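# Swing the refrigerator door wide open and leave it

## Task

Get the refrigerator door swung far open so that it stays open on its own, with no part of the robot holding it there at the end. Moving the door violently in either direction (slamming it open or shut) counts as failure, and so does the robot toppling over or finishing in a leaning position.

## Robot and tools

Robot: an omnidirectional wheeled base with a column about 1.75 m high. A carriage rides 1.0 m up and down the column (lift_m) and carries two identical six-joint arms, each ending in a two-finger gripper. Arm bases sit roughly 0.57 m + lift_m above the floor; carriage parts hang about 0.15 m below them. Reach is about 0.78 m from the shoulder but only about 0.38 m downward. A hand is about 0.16 m long and 0.1 m wide (0.14 m when open). Parked arm joints 1-6: 0, 0.05, 0.05, 1.45, 0, 0; with both parked the robot is about 0.95 m wide and 0.7 m long. Cameras: carriage_camera, fixed and tilted about 20 degrees down; left_wrist_camera and right_wrist_camera, each looking out past its fingertips.

Frames: the base frame has its origin on the floor below the base centre, x forward, y left, z up. Result fields left_hand and right_hand are in this frame and mark the midpoint between the finger pads; quat_wxyz rotates base axes into hand axes (hand z along the fingers, fingers open along hand y; pointing straight up with joints 1, 5, 6 at 0 gives (1, 0, 0, 0)). The odometry frame is where the base frame was at scene start. base_odometry comes from wheel rotation only, so slip shows up as motion; heading is left-positive, -3.142 to 3.142.

execute_actions: argument "actions" is a list holding one action or nothing (empty list only reports state and images). An action may contain "base", "joints", or both; they start together. "base" takes exactly one relative move from the base's current position: translate_m (metres, forward positive, -2 to 2), strafe_m (metres, left positive, -2 to 2) or rotate_rad (radians, counter-clockwise/left positive, -6.3 to 6.3). "joints" is a single dictionary covering both arms and the lift, keyed by joint name, each value an absolute target: lift_m 0 to 1 m; for each side (left_ and right_ prefixes, same ranges): joint1_rad -2.617 to 3.054 (yaw about vertical, 0 forward, positive left); joint2_rad 0 to 3.141 (shoulder: 0 upper arm back and level, 1.57 vertical, 3.14 forward and level); joint3_rad 0 to 3.141 (elbow: 0 folded, 3.14 straight); joint4_rad -1.57 to 1.57 (wrist pitch, positive lifts fingertips); joint5_rad -1.57 to 1.57 (wrist yaw, positive swings fingertips to the RIGHT, opposite to joint 1); joint6_rad -2.094 to 2.094 (roll about the finger axis, positive clockwise viewed from the forearm); gripper_m 0 to 0.093 (pad gap in metres). Optional "cameras": list from carriage_camera, left_wrist_camera, right_wrist_camera, "all"; omitted/null/["all"] gives all, [] gives none. Unknown keys, unknown cameras or out-of-range numbers reject the whole call with no motion. Joints or base left out of an action may keep driving toward earlier targets without this being reported.

wait: "seconds" 0 to 10; commands nothing and returns state and images. zoom_image: "camera" plus "region" [x0, y0, x1, y1] in pixels of that camera's latest full image (origin top-left, at most 504 by 504). finished_scene: "scene" number; ends the scene irreversibly after the last command has been held, and reports success. Replying without any tool call ends everything.

Result lines: base_status and joint_status per motion: "done" (base: wheels turned the commanded amount, even if slipping; a 1-2 mm move may stop short yet say done), "off_target" (resting away from target, possibly still pushing), "contact_stop" or "time_out" (target dropped, holds where it stopped), "not_followed" with "joint command not followed" and a "cause:" line (a self-collision check refused that arm's targets; grippers still move; the robot may keep retrying them). on_its_own covers things not commanded; "held at" is the held target, not the position. A stop reported in one call cancels the later motion calls of that reply. motor_effort gives percent of maximum, positive toward larger joint values, peak of the last action in brackets; readings carry fixed bias and noise. A lift effort that keeps dropping while lowering means a hand rests on something. drive_wheels larger at rest than after free driving means the base is still pressing. "ARM HIT" means an arm struck the robot hard. MOTOR HOT appears from 75 °C; at 90 °C the hot arm is halted for 10 s, at 100 °C its motors and gripper go limp and it drops (OVER-TEMPERATURE FAULT; keys show "limit_stop_at_motor_heat": resend targets). Outstretched arms heat quickly even unloaded.

Contact: the base halts when a wheel works harder than free driving or an arm joint is forced several degrees; arms are not monitored during turns and often not when arm joints are also commanded, and the base may coast about 0.3 m after an arm touches something. Arms and grippers never stop on contact; a blocked arm keeps pushing and snaps to its target when freed. After being stopped by an obstacle, back off about 0.2 m along the path (or reverse the turn), again if still pressed. Beware driving under edges the column can strike. Hand readings drift from truth at long reach; a level hand sags 10-17 cm under 1 kg; grippers squeeze about 45-60 N per pad.

Avoid: slamming the door, tipping (worst with carriage high, arms extended, loads, or pulling; no reading shows lean, only images), arms striking or pressing each other (to untangle, move the refused arm clear first, the other in a later action), and hard pushes. The robot keeps its last command while you think.

Calibration is given per camera in OpenCV form (K, distortion D, T_world_to_cam from base frame, pos_world) with small errors; wrist camera poses also inherit joint reading errors.

Each tool is called after "Emit:" as name(argument=value, ...) on one line, values as JSON.

## Session

Emit:
execute_actions(actions=[])

Scene clock: 0.00 s.
base_odometry: x=+0.000 y=+0.000 heading=+0.000 (m, m, rad; odometry frame)
base_status: not commanded
joint_positions: lift_m=+0.298 left_joint1_rad=-0.020 left_joint2_rad=+0.030 left_joint3_rad=+0.072 left_joint4_rad=+1.465 left_joint5_rad=+0.032 left_joint6_rad=+0.010 left_gripper_m=+0.094 right_joint1_rad=+0.009 right_joint2_rad=+0.032 right_joint3_rad=+0.058 right_joint4_rad=+1.460 right_joint5_rad=-0.018 right_joint6_rad=+0.026 right_gripper_m=+0.094
joint_status: not commanded
motor_effort: lift_m=+29 drive_wheels=+0 (%)
left_hand: x=+0.2737 y=+0.3062 z=+1.3121 quat_wxyz=(+0.999, +0.017, +0.032, -0.006) (m; base frame)
right_hand: x=+0.2801 y=-0.3088 z=+1.3083 quat_wxyz=(+0.999, -0.008, +0.043, +0.018) (m; base frame)
pictures: carriage_camera, left_wrist_camera, right_wrist_camera
Images, in order (width x height): carriage_camera 504x504, left_wrist_camera 504x504, right_wrist_camera 504x504.

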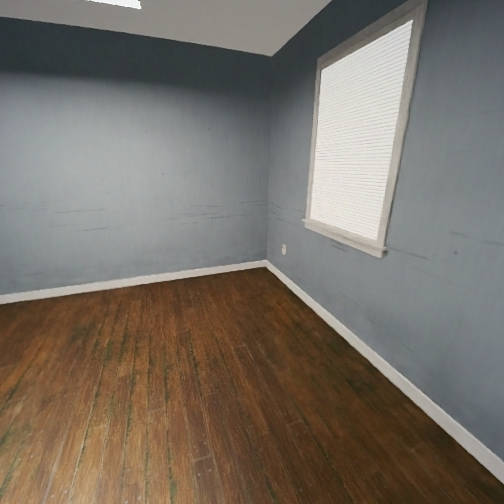

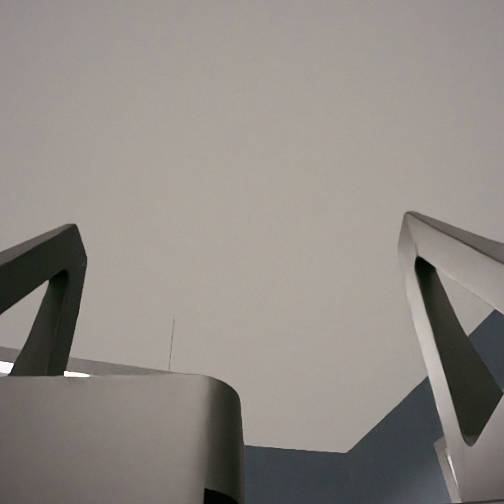

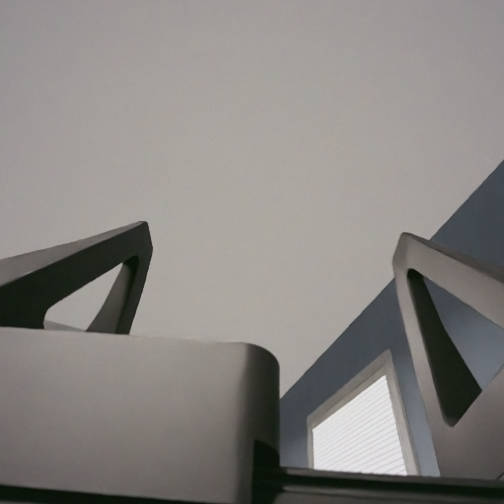

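Emit:
execute_actions(actions=[{"base":{"rotate_rad":1.9}}], cameras=["carriage_camera"])

Scene clock: 4.33 s.
base_odometry: x=+0.000 y=+0.000 heading=+1.900 (m, m, rad; odometry frame)
base_status: done
joint_positions: lift_m=+0.298 left_joint1_rad=-0.020 left_joint2_rad=+0.030 left_joint3_rad=+0.072 left_joint4_rad=+1.465 left_joint5_rad=+0.032 left_joint6_rad=+0.010 left_gripper_m=+0.094 right_joint1_rad=+0.009 right_joint2_rad=+0.032 right_joint3_rad=+0.058 right_joint4_rad=+1.460 right_joint5_rad=-0.018 right_joint6_rad=+0.026 right_gripper_m=+0.094
joint_status: not commanded
motor_effort: lift_m=+29(28) drive_wheels=+4(10) (%)
left_hand: x=+0.2737 y=+0.3062 z=+1.3121 quat_wxyz=(+0.999, +0.017, +0.032, -0.006) (m; base frame)
right_hand: x=+0.2801 y=-0.3088 z=+1.3083 quat_wxyz=(+0.999, -0.008, +0.043, +0.018) (m; base frame)
pictures: carriage_camera
Images, in order (width x height): carriage_camera 504x504.

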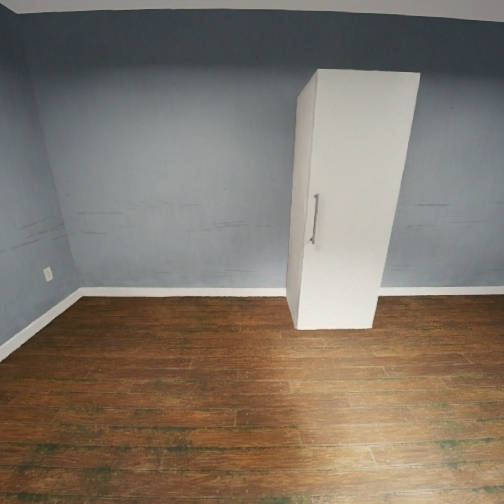

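Emit:
execute_actions(actions=[{"base":{"translate_m":0.8},"joints":{"right_joint2_rad":1.5,"right_joint3_rad":1.2,"right_joint4_rad":0.3,"lift_m":0.1}}], cameras=[])

Emit:
execute_actions(actions=[{"base":{"strafe_m":-0.15}}])

Scene clock: 10.47 s.
base_odometry: x=-0.259 y=+0.757 heading=+1.901 (m, m, rad; odometry frame)
base_status: done
joint_positions: lift_m=+0.100 left_joint1_rad=-0.020 left_joint2_rad=+0.030 left_joint3_rad=+0.072 left_joint4_rad=+1.465 left_joint5_rad=+0.032 left_joint6_rad=+0.010 left_gripper_m=+0.094 right_joint1_rad=+0.009 right_joint2_rad=+1.494 right_joint3_rad=+1.178 right_joint4_rad=+0.298 right_joint5_rad=-0.018 right_joint6_rad=+0.026 right_gripper_m=+0.094
joint_status: all done
motor_effort: lift_m=+24(23) drive_wheels=-6(16) (%)
left_hand: x=+0.2736 y=+0.3062 z=+1.1145 quat_wxyz=(+0.999, +0.017, +0.032, -0.006) (m; base frame)
right_hand: x=+0.7564 y=-0.3048 z=+1.0309 quat_wxyz=(+0.701, +0.000, +0.713, +0.018) (m; base frame)
pictures: none
No camera images: the call's "cameras" was empty. Leave "cameras" out to get every camera's image.

Scene clock: 12.37 s.
base_odometry: x=-0.117 y=+0.806 heading=+1.901 (m, m, rad; odometry frame)
base_status: done
joint_positions: lift_m=+0.100 left_joint1_rad=-0.020 left_joint2_rad=+0.030 left_joint3_rad=+0.072 left_joint4_rad=+1.465 left_joint5_rad=+0.032 left_joint6_rad=+0.010 left_gripper_m=+0.094 right_joint1_rad=+0.009 right_joint2_rad=+1.494 right_joint3_rad=+1.178 right_joint4_rad=+0.298 right_joint5_rad=-0.018 right_joint6_rad=+0.026 right_gripper_m=+0.094
joint_status: not commanded
motor_effort: lift_m=+24(24) drive_wheels=-2(10) (%)
left_hand: x=+0.2736 y=+0.3062 z=+1.1145 quat_wxyz=(+0.999, +0.017, +0.032, -0.006) (m; base frame)
right_hand: x=+0.7564 y=-0.3047 z=+1.0309 quat_wxyz=(+0.701, +0.000, +0.713, +0.019) (m; base frame)
pictures: carriage_camera, left_wrist_camera, right_wrist_camera
camera_calibration (this result's frames):
carriage_camera: T_world_to_cam=[[-0.0112502, -0.999928, -0.00421613, 0.00842811], [-0.340039, 0.00779083, -0.940379, 1.0903], [0.940344, -0.00914583, -0.340102, 0.190155], [0, 0, 0, 1]] pos_world=[0.192027, 0.00167232, 1.09]
left_wrist_camera: T_world_to_cam=[[0.00188319, -0.99733, -0.073007, 0.380638], [0.761049, 0.0487886, -0.646858, 0.502524], [0.648692, -0.0543437, 0.759108, -0.885856], [0, 0, 0, 1]] pos_world=[0.191486, 0.306964, 1.02531]
right_wrist_camera: T_world_to_cam=[[0.0819847, -0.996315, -0.0252053, -0.331045], [-0.614839, -0.0306571, -0.788057, 1.26492], [0.78438, 0.0801058, -0.615087, 0.184001], [0, 0, 0, 1]] pos_world=[0.660538, -0.305786, 1.10166]
Images, in order (width x height): carriage_camera 504x504, left_wrist_camera 504x504, right_wrist_camera 504x504.

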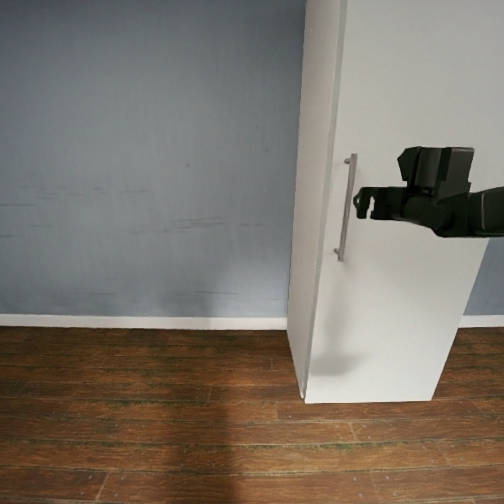

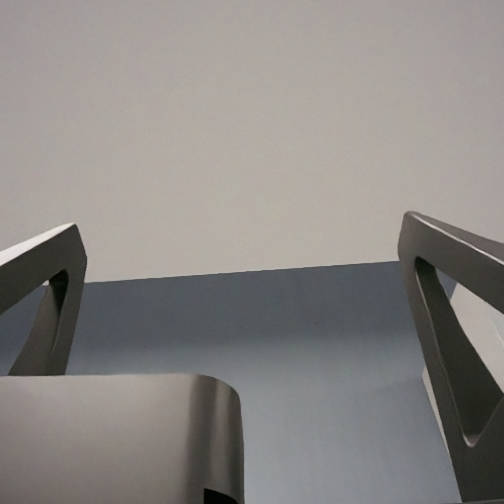

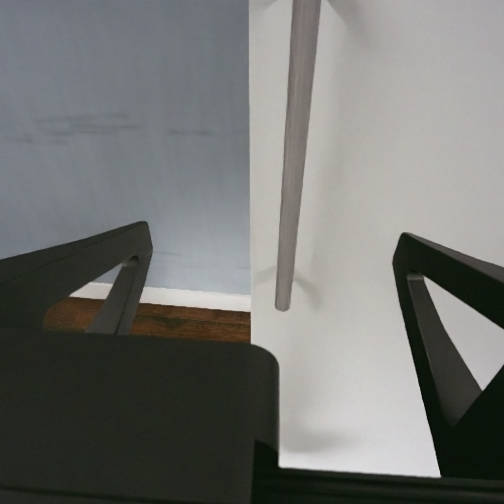

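Emit:
execute_actions(actions=[{"base":{"translate_m":0.18},"joints":{"lift_m":0.02,"right_joint1_rad":-0.03}}], cameras=["carriage_camera","right_wrist_camera"])

Scene clock: 15.23 s.
base_odometry: x=-0.175 y=+0.976 heading=+1.900 (m, m, rad; odometry frame)
base_status: done
joint_positions: lift_m=+0.020 left_joint1_rad=-0.020 left_joint2_rad=+0.030 left_joint3_rad=+0.072 left_joint4_rad=+1.465 left_joint5_rad=+0.032 left_joint6_rad=+0.010 left_gripper_m=+0.094 right_joint1_rad=-0.023 right_joint2_rad=+1.494 right_joint3_rad=+1.189 right_joint4_rad=+0.295 right_joint5_rad=-0.018 right_joint6_rad=+0.026 right_gripper_m=+0.094
joint_status: all done
motor_effort: lift_m=+23(25) drive_wheels=-5(10) (%)
left_hand: x=+0.2735 y=+0.3062 z=+1.0345 quat_wxyz=(+0.999, +0.017, +0.032, -0.006) (m; base frame)
right_hand: x=+0.7566 y=-0.3204 z=+0.9558 quat_wxyz=(+0.704, +0.011, +0.710, +0.007) (m; base frame)
pictures: carriage_camera, right_wrist_camera
camera_calibration (this result's frames):
carriage_camera: T_world_to_cam=[[-0.0112502, -0.999928, -0.00421613, 0.00809067], [-0.340039, 0.00779083, -0.940379, 1.01503], [0.940344, -0.00914583, -0.340102, 0.162934], [0, 0, 0, 1]] pos_world=[0.192027, 0.00167232, 1.00996]
right_wrist_camera: T_world_to_cam=[[0.050612, -0.998416, -0.0245878, -0.326163], [-0.608868, -0.0113311, -0.793191, 1.21198], [0.791656, 0.0551157, -0.608477, 0.119076], [0, 0, 0, 1]] pos_world=[0.660174, -0.318476, 1.02576]
Images, in order (width x height): carriage_camera 504x504, right_wrist_camera 504x504.

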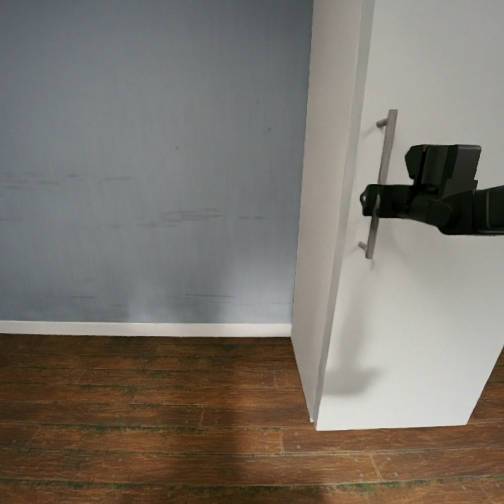

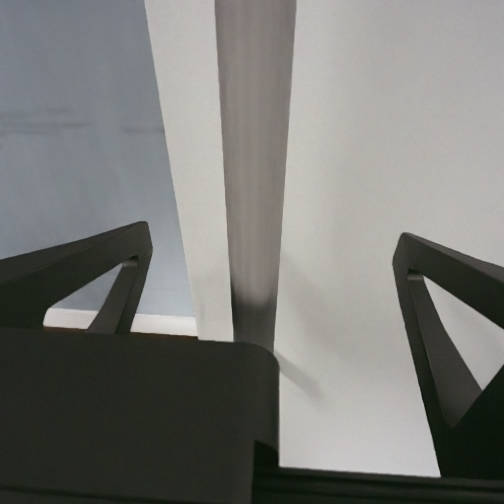

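Emit:
execute_actions(actions=[{"base":{"translate_m":0.012},"joints":{"right_gripper_m":0}}], cameras=["right_wrist_camera"])

Emit:
execute_actions(actions=[{"base":{"translate_m":-0.1},"joints":{"right_joint1_rad":-0.03}}], cameras=["carriage_camera"])

Emit:
execute_actions(actions=[{"base":{"translate_m":-0.15},"joints":{"right_joint1_rad":-0.16,"right_joint5_rad":-0.1}}], cameras=["carriage_camera"])

Scene clock: 17.77 s.
base_odometry: x=-0.179 y=+0.987 heading=+1.900 (m, m, rad; odometry frame)
base_status: done
joint_positions: lift_m=+0.020 left_joint1_rad=-0.020 left_joint2_rad=+0.030 left_joint3_rad=+0.072 left_joint4_rad=+1.464 left_joint5_rad=+0.033 left_joint6_rad=+0.010 left_gripper_m=+0.094 right_joint1_rad=-0.018 right_joint2_rad=+1.489 right_joint3_rad=+1.189 right_joint4_rad=+0.285 right_joint5_rad=-0.044 right_joint6_rad=+0.018 right_gripper_m=+0.018
joint_status: right_gripper_m off_target (ended at +0.018, target +0.000)
motor_effort: lift_m=+24(24) drive_wheels=+5(10) (%)
left_hand: x=+0.2738 y=+0.3061 z=+1.0345 quat_wxyz=(+0.999, +0.017, +0.032, -0.006) (m; base frame)
right_hand: x=+0.7556 y=-0.3136 z=+0.9553 quat_wxyz=(+0.702, -0.002, +0.712, +0.016) (m; base frame)
pictures: right_wrist_camera
camera_calibration (this result's frames):
right_wrist_camera: T_world_to_cam=[[0.0810325, -0.99656, -0.0173947, -0.348527], [-0.612601, -0.0360302, -0.789571, 1.20267], [0.786227, 0.0746369, -0.613413, 0.134221], [0, 0, 0, 1]] pos_world=[0.659471, -0.314014, 1.02586]
Images, in order (width x height): right_wrist_camera 504x504.

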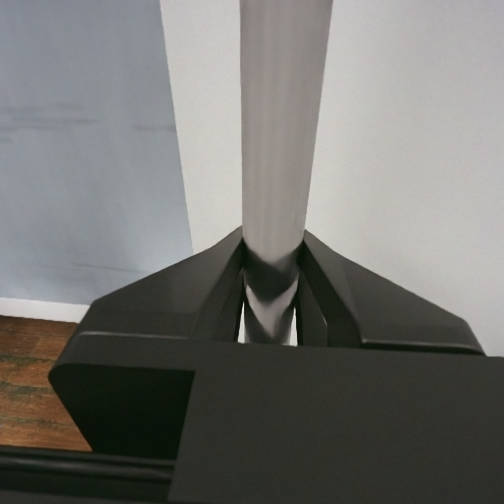

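Scene clock: 19.23 s.
base_odometry: x=-0.160 y=+0.930 heading=+1.901 (m, m, rad; odometry frame)
base_status: translate_m contact_stop (by the wheels' count: -0.061 of -0.100)
joint_positions: lift_m=+0.020 left_joint1_rad=-0.020 left_joint2_rad=+0.030 left_joint3_rad=+0.073 left_joint4_rad=+1.468 left_joint5_rad=+0.032 left_joint6_rad=+0.010 left_gripper_m=+0.094 right_joint1_rad=-0.019 right_joint2_rad=+1.504 right_joint3_rad=+1.214 right_joint4_rad=+0.309 right_joint5_rad=-0.020 right_joint6_rad=+0.020 right_gripper_m=+0.000
joint_status: all done
on_its_own: right_gripper_m moved -0.017 to your old target +0.000
motor_effort: lift_m=+25(25) drive_wheels=-3(38) (%)
left_hand: x=+0.2724 y=+0.3062 z=+1.0349 quat_wxyz=(+0.999, +0.017, +0.030, -0.006) (m; base frame)
right_hand: x=+0.7595 y=-0.3182 z=+0.9668 quat_wxyz=(+0.714, +0.006, +0.700, +0.007) (m; base frame)
pictures: carriage_camera
camera_calibration (this result's frames):
carriage_camera: T_world_to_cam=[[-0.0112502, -0.999928, -0.00421613, 0.00809033], [-0.340039, 0.00779083, -0.940379, 1.01495], [0.940344, -0.00914583, -0.340102, 0.162907], [0, 0, 0, 1]] pos_world=[0.192027, 0.00167232, 1.00988]
Images, in order (width x height): carriage_camera 504x504.

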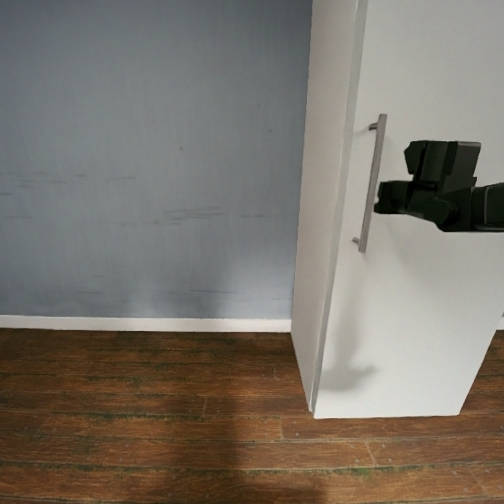

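not run: a stop came earlier in this reply.

Slipped; regrip deeper.

Emit:
execute_actions(actions=[{"joints":{"right_gripper_m":0.07,"right_joint1_rad":-0.015}}], cameras=[])

Emit:
execute_actions(actions=[{"base":{"translate_m":0.085}}], cameras=[])

Emit:
execute_actions(actions=[{"joints":{"right_gripper_m":0}}], cameras=["right_wrist_camera"])

Emit:
execute_actions(actions=[{"base":{"translate_m":-0.04},"joints":{"right_gripper_m":0}}], cameras=["carriage_camera","right_wrist_camera"])

Scene clock: 22.73 s.
base_odometry: x=-0.160 y=+0.930 heading=+1.901 (m, m, rad; odometry frame)
base_status: not commanded
joint_positions: lift_m=+0.020 left_joint1_rad=-0.020 left_joint2_rad=+0.030 left_joint3_rad=+0.073 left_joint4_rad=+1.468 left_joint5_rad=+0.032 left_joint6_rad=+0.010 left_gripper_m=+0.094 right_joint1_rad=-0.019 right_joint2_rad=+1.504 right_joint3_rad=+1.214 right_joint4_rad=+0.309 right_joint5_rad=-0.020 right_joint6_rad=+0.020 right_gripper_m=+0.070
joint_status: all done
motor_effort: lift_m=+25(24) drive_wheels=-3(3) (%)
left_hand: x=+0.2724 y=+0.3062 z=+1.0349 quat_wxyz=(+0.999, +0.017, +0.030, -0.006) (m; base frame)
right_hand: x=+0.7595 y=-0.3182 z=+0.9668 quat_wxyz=(+0.714, +0.006, +0.700, +0.007) (m; base frame)
pictures: none
No camera images: the call's "cameras" was empty. Leave "cameras" out to get every camera's image.

Scene clock: 24.20 s.
base_odometry: x=-0.187 y=+1.010 heading=+1.900 (m, m, rad; odometry frame)
base_status: done
joint_positions: lift_m=+0.020 left_joint1_rad=-0.020 left_joint2_rad=+0.030 left_joint3_rad=+0.073 left_joint4_rad=+1.467 left_joint5_rad=+0.032 left_joint6_rad=+0.010 left_gripper_m=+0.094 right_joint1_rad=-0.019 right_joint2_rad=+1.504 right_joint3_rad=+1.214 right_joint4_rad=+0.306 right_joint5_rad=-0.020 right_joint6_rad=+0.020 right_gripper_m=+0.070
joint_status: not commanded
motor_effort: lift_m=+25(24) drive_wheels=-5(13) (%)
left_hand: x=+0.2726 y=+0.3062 z=+1.0348 quat_wxyz=(+0.999, +0.017, +0.030, -0.006) (m; base frame)
right_hand: x=+0.7596 y=-0.3182 z=+0.9659 quat_wxyz=(+0.713, +0.006, +0.701, +0.007) (m; base frame)
pictures: none
No camera images: the call's "cameras" was empty. Leave "cameras" out to get every camera's image.

Scene clock: 24.87 s.
base_odometry: x=-0.187 y=+1.010 heading=+1.901 (m, m, rad; odometry frame)
base_status: not commanded
joint_positions: lift_m=+0.020 left_joint1_rad=-0.020 left_joint2_rad=+0.030 left_joint3_rad=+0.073 left_joint4_rad=+1.467 left_joint5_rad=+0.032 left_joint6_rad=+0.010 left_gripper_m=+0.094 right_joint1_rad=-0.017 right_joint2_rad=+1.504 right_joint3_rad=+1.214 right_joint4_rad=+0.306 right_joint5_rad=-0.025 right_joint6_rad=+0.014 right_gripper_m=+0.014
joint_status: right_gripper_m off_target (ended at +0.014, target +0.000)
motor_effort: lift_m=+25(25) drive_wheels=-5(5) (%)
left_hand: x=+0.2726 y=+0.3062 z=+1.0348 quat_wxyz=(+0.999, +0.017, +0.030, -0.006) (m; base frame)
right_hand: x=+0.7596 y=-0.3164 z=+0.9659 quat_wxyz=(+0.713, +0.002, +0.701, +0.008) (m; base frame)
pictures: right_wrist_camera
camera_calibration (this result's frames):
right_wrist_camera: T_world_to_cam=[[0.0639696, -0.997894, -0.0107752, -0.345351], [-0.588132, -0.0289746, -0.808246, 1.21507], [0.806231, 0.0580404, -0.588747, 0.093497], [0, 0, 0, 1]] pos_world=[0.661331, -0.314845, 1.0334]
Images, in order (width x height): right_wrist_camera 504x504.

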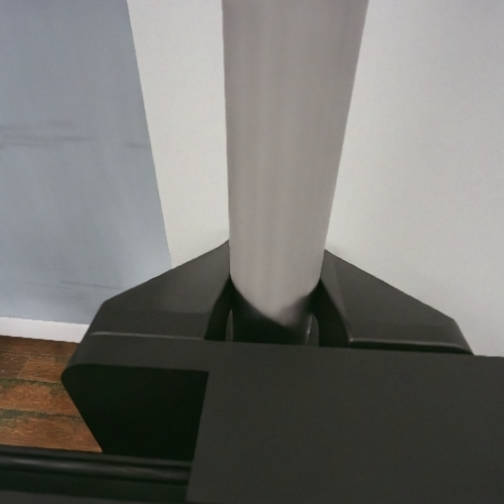

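Scene clock: 25.97 s.
base_odometry: x=-0.174 y=+0.972 heading=+1.901 (m, m, rad; odometry frame)
base_status: done
joint_positions: lift_m=+0.020 left_joint1_rad=-0.020 left_joint2_rad=+0.030 left_joint3_rad=+0.073 left_joint4_rad=+1.468 left_joint5_rad=+0.032 left_joint6_rad=+0.010 left_gripper_m=+0.094 right_joint1_rad=-0.023 right_joint2_rad=+1.512 right_joint3_rad=+1.208 right_joint4_rad=+0.334 right_joint5_rad=+0.000 right_joint6_rad=+0.014 right_gripper_m=+0.014
joint_status: right_gripper_m off_target (ended at +0.014, target +0.000)
motor_effort: lift_m=+25(24) drive_wheels=+0(23) (%)
left_hand: x=+0.2725 y=+0.3062 z=+1.0348 quat_wxyz=(+0.999, +0.017, +0.030, -0.006) (m; base frame)
right_hand: x=+0.7613 y=-0.3235 z=+0.9660 quat_wxyz=(+0.718, +0.013, +0.696, -0.003) (m; base frame)
pictures: carriage_camera, right_wrist_camera
camera_calibration (this result's frames):
carriage_camera: T_world_to_cam=[[-0.0112502, -0.999928, -0.00421613, 0.00809033], [-0.340039, 0.00779083, -0.940379, 1.01495], [0.940344, -0.00914583, -0.340102, 0.162907], [0, 0, 0, 1]] pos_world=[0.192027, 0.00167232, 1.00988]
right_wrist_camera: T_world_to_cam=[[0.0332537, -0.999397, -0.0100209, -0.330383], [-0.577279, -0.0110215, -0.816473, 1.22142], [0.81587, 0.0329356, -0.577297, 0.0660049], [0, 0, 0, 1]] pos_world=[0.662236, -0.318896, 1.03205]
Images, in order (width x height): carriage_camera 504x504, right_wrist_camera 504x504.

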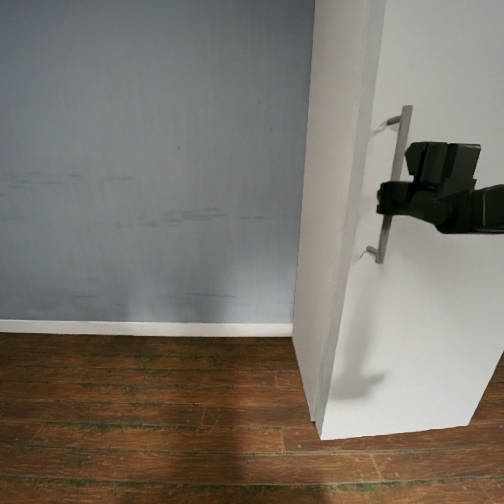

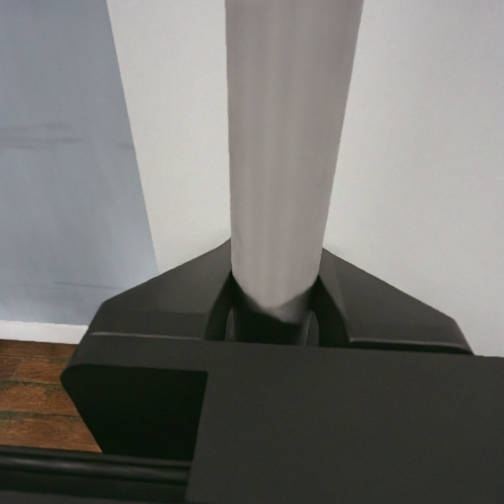

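Emit:
execute_actions(actions=[{"base":{"translate_m":-0.135},"joints":{"right_joint1_rad":-0.22,"right_joint5_rad":-0.2}}], cameras=[])

Emit:
execute_actions(actions=[{"base":{"translate_m":-0.095},"joints":{"right_joint1_rad":-0.63,"right_joint5_rad":-0.61}}], cameras=["carriage_camera"])

Emit:
execute_actions(actions=[{"base":{"strafe_m":-0.12},"joints":{"right_joint1_rad":-1.0,"right_joint5_rad":-1.25}}], cameras=["carriage_camera","right_wrist_camera"])

Scene clock: 30.70 s.
base_odometry: x=-0.130 y=+0.845 heading=+1.900 (m, m, rad; odometry frame)
base_status: done
joint_positions: lift_m=+0.020 left_joint1_rad=-0.020 left_joint2_rad=+0.030 left_joint3_rad=+0.073 left_joint4_rad=+1.468 left_joint5_rad=+0.032 left_joint6_rad=+0.010 left_gripper_m=+0.094 right_joint1_rad=-0.208 right_joint2_rad=+1.512 right_joint3_rad=+1.208 right_joint4_rad=+0.331 right_joint5_rad=-0.234 right_joint6_rad=+0.017 right_gripper_m=+0.014
joint_status: right_joint5_rad off_target (ended at -0.233, target -0.200); the others done
motor_effort: lift_m=+25(25) drive_wheels=-4(15) (%)
left_hand: x=+0.2725 y=+0.3062 z=+1.0348 quat_wxyz=(+0.999, +0.017, +0.030, -0.006) (m; base frame)
right_hand: x=+0.7543 y=-0.3759 z=+0.9650 quat_wxyz=(+0.716, -0.005, +0.698, +0.013) (m; base frame)
pictures: none
No camera images: the call's "cameras" was empty. Leave "cameras" out to get every camera's image.

Scene clock: 32.23 s.
base_odometry: x=-0.099 y=+0.755 heading=+1.900 (m, m, rad; odometry frame)
base_status: done
joint_positions: lift_m=+0.020 left_joint1_rad=-0.020 left_joint2_rad=+0.030 left_joint3_rad=+0.073 left_joint4_rad=+1.467 left_joint5_rad=+0.032 left_joint6_rad=+0.010 left_gripper_m=+0.094 right_joint1_rad=-0.616 right_joint2_rad=+1.488 right_joint3_rad=+1.200 right_joint4_rad=+0.295 right_joint5_rad=-0.674 right_joint6_rad=+0.009 right_gripper_m=+0.014
joint_status: right_joint5_rad off_target (ended at -0.674, target -0.610); the others done
motor_effort: lift_m=+25(24) drive_wheels=-2(7) (%)
left_hand: x=+0.2726 y=+0.3062 z=+1.0348 quat_wxyz=(+0.999, +0.017, +0.030, -0.006) (m; base frame)
right_hand: x=+0.6956 y=-0.4892 z=+0.9636 quat_wxyz=(+0.709, -0.019, +0.705, +0.022) (m; base frame)
pictures: carriage_camera
camera_calibration (this result's frames):
carriage_camera: T_world_to_cam=[[-0.0112502, -0.999928, -0.00421613, 0.00809033], [-0.340039, 0.00779083, -0.940379, 1.01495], [0.940344, -0.00914583, -0.340102, 0.162906], [0, 0, 0, 1]] pos_world=[0.192027, 0.00167232, 1.00988]
Images, in order (width x height): carriage_camera 504x504.

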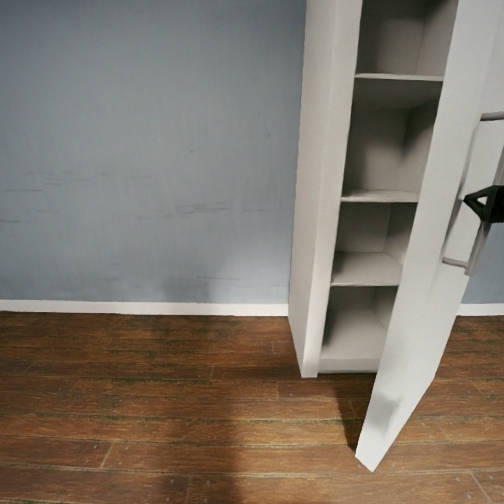

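Scene clock: 33.97 s.
base_odometry: x=+0.014 y=+0.793 heading=+1.900 (m, m, rad; odometry frame)
base_status: done
joint_positions: lift_m=+0.020 left_joint1_rad=-0.020 left_joint2_rad=+0.030 left_joint3_rad=+0.073 left_joint4_rad=+1.467 left_joint5_rad=+0.032 left_joint6_rad=+0.010 left_gripper_m=+0.094 right_joint1_rad=-1.046 right_joint2_rad=+1.483 right_joint3_rad=+1.195 right_joint4_rad=+0.289 right_joint5_rad=-1.421 right_joint6_rad=-0.001 right_gripper_m=+0.014
joint_status: right_joint1_rad off_target (ended at -1.046, target -1.000); right_joint5_rad off_target (ended at -1.421, target -1.250)
motor_effort: lift_m=+24(24) drive_wheels=+3(10) (%)
left_hand: x=+0.2726 y=+0.3062 z=+1.0348 quat_wxyz=(+0.999, +0.017, +0.030, -0.006) (m; base frame)
right_hand: x=+0.5812 y=-0.5286 z=+0.9618 quat_wxyz=(+0.695, -0.132, +0.695, +0.131) (m; base frame)
pictures: carriage_camera, right_wrist_camera
camera_calibration (this result's frames):
carriage_camera: T_world_to_cam=[[-0.0112502, -0.999928, -0.00421613, 0.00809033], [-0.340039, 0.00779083, -0.940379, 1.01495], [0.940344, -0.00914583, -0.340102, 0.162906], [0, 0, 0, 1]] pos_world=[0.192027, 0.00167232, 1.00988]
right_wrist_camera: T_world_to_cam=[[0.417602, -0.908625, 0.00302684, -0.717293], [-0.546418, -0.253791, -0.798133, 0.94787], [0.725972, 0.331648, -0.602473, 0.451692], [0, 0, 0, 1]] pos_world=[0.489561, -0.560992, 1.03083]
Images, in order (width x height): carriage_camera 504x504, right_wrist_camera 504x504.

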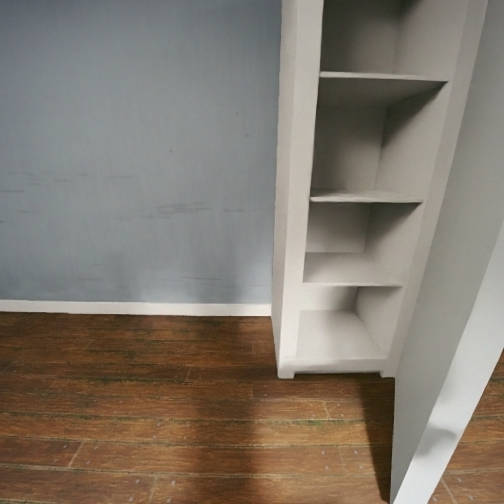

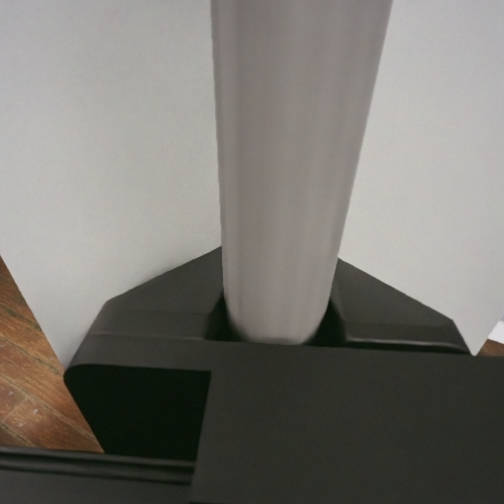

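Emit:
execute_actions(actions=[{"base":{"strafe_m":-0.09},"joints":{"right_joint1_rad":-1.15,"right_joint5_rad":-1.55}}], cameras=[])

Emit:
execute_actions(actions=[{"base":{"translate_m":-0.03},"joints":{"right_joint1_rad":-1.15}}], cameras=[])

Emit:
execute_actions(actions=[{"base":{"strafe_m":-0.2},"joints":{"right_joint1_rad":-1.15}}], cameras=["carriage_camera","right_wrist_camera"])

Scene clock: 37.17 s.
base_odometry: x=+0.100 y=+0.822 heading=+1.900 (m, m, rad; odometry frame)
base_status: done
joint_positions: lift_m=+0.020 left_joint1_rad=-0.020 left_joint2_rad=+0.030 left_joint3_rad=+0.073 left_joint4_rad=+1.467 left_joint5_rad=+0.032 left_joint6_rad=+0.010 left_gripper_m=+0.094 right_joint1_rad=-1.161 right_joint2_rad=+1.488 right_joint3_rad=+1.195 right_joint4_rad=+0.309 right_joint5_rad=-1.562 right_joint6_rad=+0.014 right_gripper_m=+0.014
joint_status: all done
motor_effort: lift_m=+25(25) drive_wheels=-2(10) (%)
left_hand: x=+0.2727 y=+0.3062 z=+1.0348 quat_wxyz=(+0.999, +0.017, +0.030, -0.006) (m; base frame)
right_hand: x=+0.5468 y=-0.5423 z=+0.9618 quat_wxyz=(+0.693, -0.141, +0.693, +0.140) (m; base frame)
pictures: none
No camera images: the call's "cameras" was empty. Leave "cameras" out to get every camera's image.

Scene clock: 38.13 s.
base_odometry: x=+0.109 y=+0.796 heading=+1.900 (m, m, rad; odometry frame)
base_status: translate_m contact_stop (by the wheels' count: -0.027 of -0.030)
joint_positions: lift_m=+0.020 left_joint1_rad=-0.020 left_joint2_rad=+0.030 left_joint3_rad=+0.073 left_joint4_rad=+1.467 left_joint5_rad=+0.032 left_joint6_rad=+0.010 left_gripper_m=+0.094 right_joint1_rad=-1.096 right_joint2_rad=+1.500 right_joint3_rad=+1.203 right_joint4_rad=+0.321 right_joint5_rad=-1.460 right_joint6_rad=+0.022 right_gripper_m=+0.014
joint_status: right_joint1_rad off_target (ended at -1.095, target -1.150)
motor_effort: lift_m=+25(25) drive_wheels=+1(10) (%)
left_hand: x=+0.2727 y=+0.3062 z=+1.0348 quat_wxyz=(+0.999, +0.017, +0.030, -0.006) (m; base frame)
right_hand: x=+0.5697 y=-0.5417 z=+0.9622 quat_wxyz=(+0.696, -0.128, +0.694, +0.127) (m; base frame)
pictures: none
No camera images: the call's "cameras" was empty. Leave "cameras" out to get every camera's image.

not run: a stop came earlier in this reply.

Emit:
execute_actions(actions=[{"base":{"strafe_m":-0.22},"joints":{"right_joint1_rad":-1.1}}], cameras=["carriage_camera","right_wrist_camera"])

Scene clock: 41.13 s.
base_odometry: x=+0.317 y=+0.867 heading=+1.900 (m, m, rad; odometry frame)
base_status: done
joint_positions: lift_m=+0.020 left_joint1_rad=-0.020 left_joint2_rad=+0.030 left_joint3_rad=+0.073 left_joint4_rad=+1.467 left_joint5_rad=+0.033 left_joint6_rad=+0.010 left_gripper_m=+0.094 right_joint1_rad=-1.078 right_joint2_rad=+1.458 right_joint3_rad=+1.171 right_joint4_rad=+0.280 right_joint5_rad=-1.563 right_joint6_rad=-0.006 right_gripper_m=+0.014
joint_status: right_joint1_rad off_target (ended at -1.078, target -1.100)
motor_effort: lift_m=+25(24) drive_wheels=+4(9) (%)
left_hand: x=+0.2727 y=+0.3061 z=+1.0348 quat_wxyz=(+0.999, +0.017, +0.030, -0.006) (m; base frame)
right_hand: x=+0.5613 y=-0.5105 z=+0.9611 quat_wxyz=(+0.686, -0.170, +0.686, +0.170) (m; base frame)
pictures: carriage_camera, right_wrist_camera
camera_calibration (this result's frames):
carriage_camera: T_world_to_cam=[[-0.0112502, -0.999928, -0.00421613, 0.00809033], [-0.340039, 0.00779083, -0.940379, 1.01495], [0.940344, -0.00914583, -0.340102, 0.162906], [0, 0, 0, 1]] pos_world=[0.192027, 0.00167232, 1.00988]
right_wrist_camera: T_world_to_cam=[[0.515038, -0.857164, 0.00226321, -0.720251], [-0.515526, -0.311867, -0.798105, 0.894071], [0.684813, 0.409888, -0.602514, 0.522758], [0, 0, 0, 1]] pos_world=[0.473882, -0.552814, 1.03016]
Images, in order (width x height): carriage_camera 504x504, right_wrist_camera 504x504.

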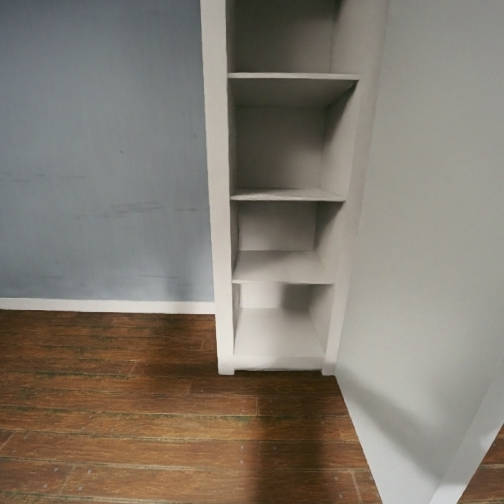

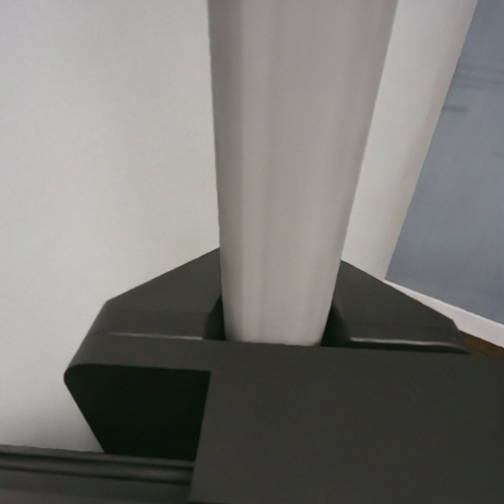

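About 90°. Release.

Emit:
execute_actions(actions=[{"joints":{"right_gripper_m":0.045,"right_joint1_rad":-1.08,"right_joint2_rad":1.47}}], cameras=[])

Emit:
execute_actions(actions=[{"base":{"translate_m":-0.2},"joints":{"right_joint5_rad":-1.45}}], cameras=["carriage_camera","right_wrist_camera"])

Scene clock: 42.97 s.
base_odometry: x=+0.317 y=+0.867 heading=+1.900 (m, m, rad; odometry frame)
base_status: not commanded
joint_positions: lift_m=+0.020 left_joint1_rad=-0.020 left_joint2_rad=+0.030 left_joint3_rad=+0.073 left_joint4_rad=+1.466 left_joint5_rad=+0.033 left_joint6_rad=+0.010 left_gripper_m=+0.094 right_joint1_rad=-1.076 right_joint2_rad=+1.455 right_joint3_rad=+1.177 right_joint4_rad=+0.284 right_joint5_rad=-1.555 right_joint6_rad=+0.019 right_gripper_m=+0.045
joint_status: all done
motor_effort: lift_m=+25(25) drive_wheels=+1(5) (%)
left_hand: x=+0.2729 y=+0.3061 z=+1.0348 quat_wxyz=(+0.999, +0.017, +0.031, -0.006) (m; base frame)
right_hand: x=+0.5619 y=-0.5106 z=+0.9641 quat_wxyz=(+0.686, -0.164, +0.688, +0.172) (m; base frame)
pictures: none
No camera images: the call's "cameras" was empty. Leave "cameras" out to get every camera's image.

Scene clock: 45.03 s.
base_odometry: x=+0.382 y=+0.678 heading=+1.900 (m, m, rad; odometry frame)
base_status: done
joint_positions: lift_m=+0.020 left_joint1_rad=-0.020 left_joint2_rad=+0.030 left_joint3_rad=+0.073 left_joint4_rad=+1.465 left_joint5_rad=+0.033 left_joint6_rad=+0.010 left_gripper_m=+0.094 right_joint1_rad=-1.076 right_joint2_rad=+1.455 right_joint3_rad=+1.177 right_joint4_rad=+0.285 right_joint5_rad=-1.453 right_joint6_rad=+0.019 right_gripper_m=+0.045
joint_status: all done
motor_effort: lift_m=+25(25) drive_wheels=-2(7) (%)
left_hand: x=+0.2730 y=+0.3061 z=+1.0348 quat_wxyz=(+0.999, +0.017, +0.031, -0.006) (m; base frame)
right_hand: x=+0.5692 y=-0.5265 z=+0.9643 quat_wxyz=(+0.694, -0.128, +0.695, +0.137) (m; base frame)
pictures: carriage_camera, right_wrist_camera
camera_calibration (this result's frames):
carriage_camera: T_world_to_cam=[[-0.0112502, -0.999928, -0.00421613, 0.00809033], [-0.340039, 0.00779083, -0.940379, 1.01495], [0.940344, -0.00914583, -0.340102, 0.162906], [0, 0, 0, 1]] pos_world=[0.192027, 0.00167232, 1.00988]
right_wrist_camera: T_world_to_cam=[[0.419673, -0.907617, -0.0103052, -0.698268], [-0.549214, -0.244879, -0.798998, 0.950934], [0.722661, 0.340978, -0.601245, 0.466792], [0, 0, 0, 1]] pos_world=[0.477978, -0.560062, 1.03326]
Images, in order (width x height): carriage_camera 504x504, right_wrist_camera 504x504.

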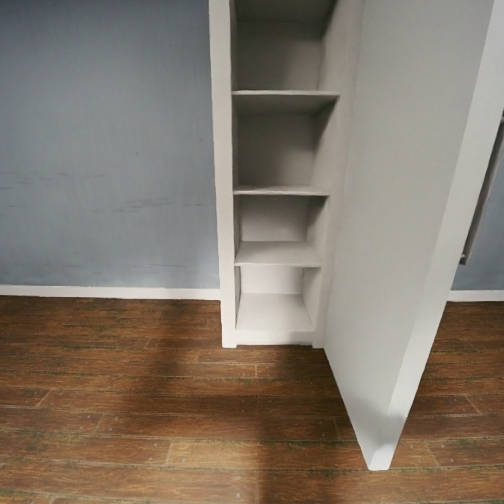

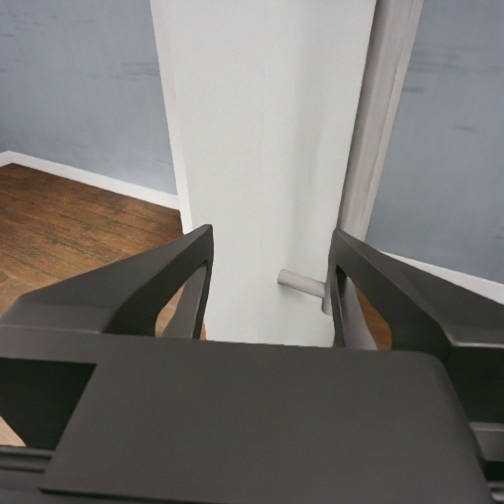

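Emit:
finished_scene(scene=1)

The scene is finished: the task was done.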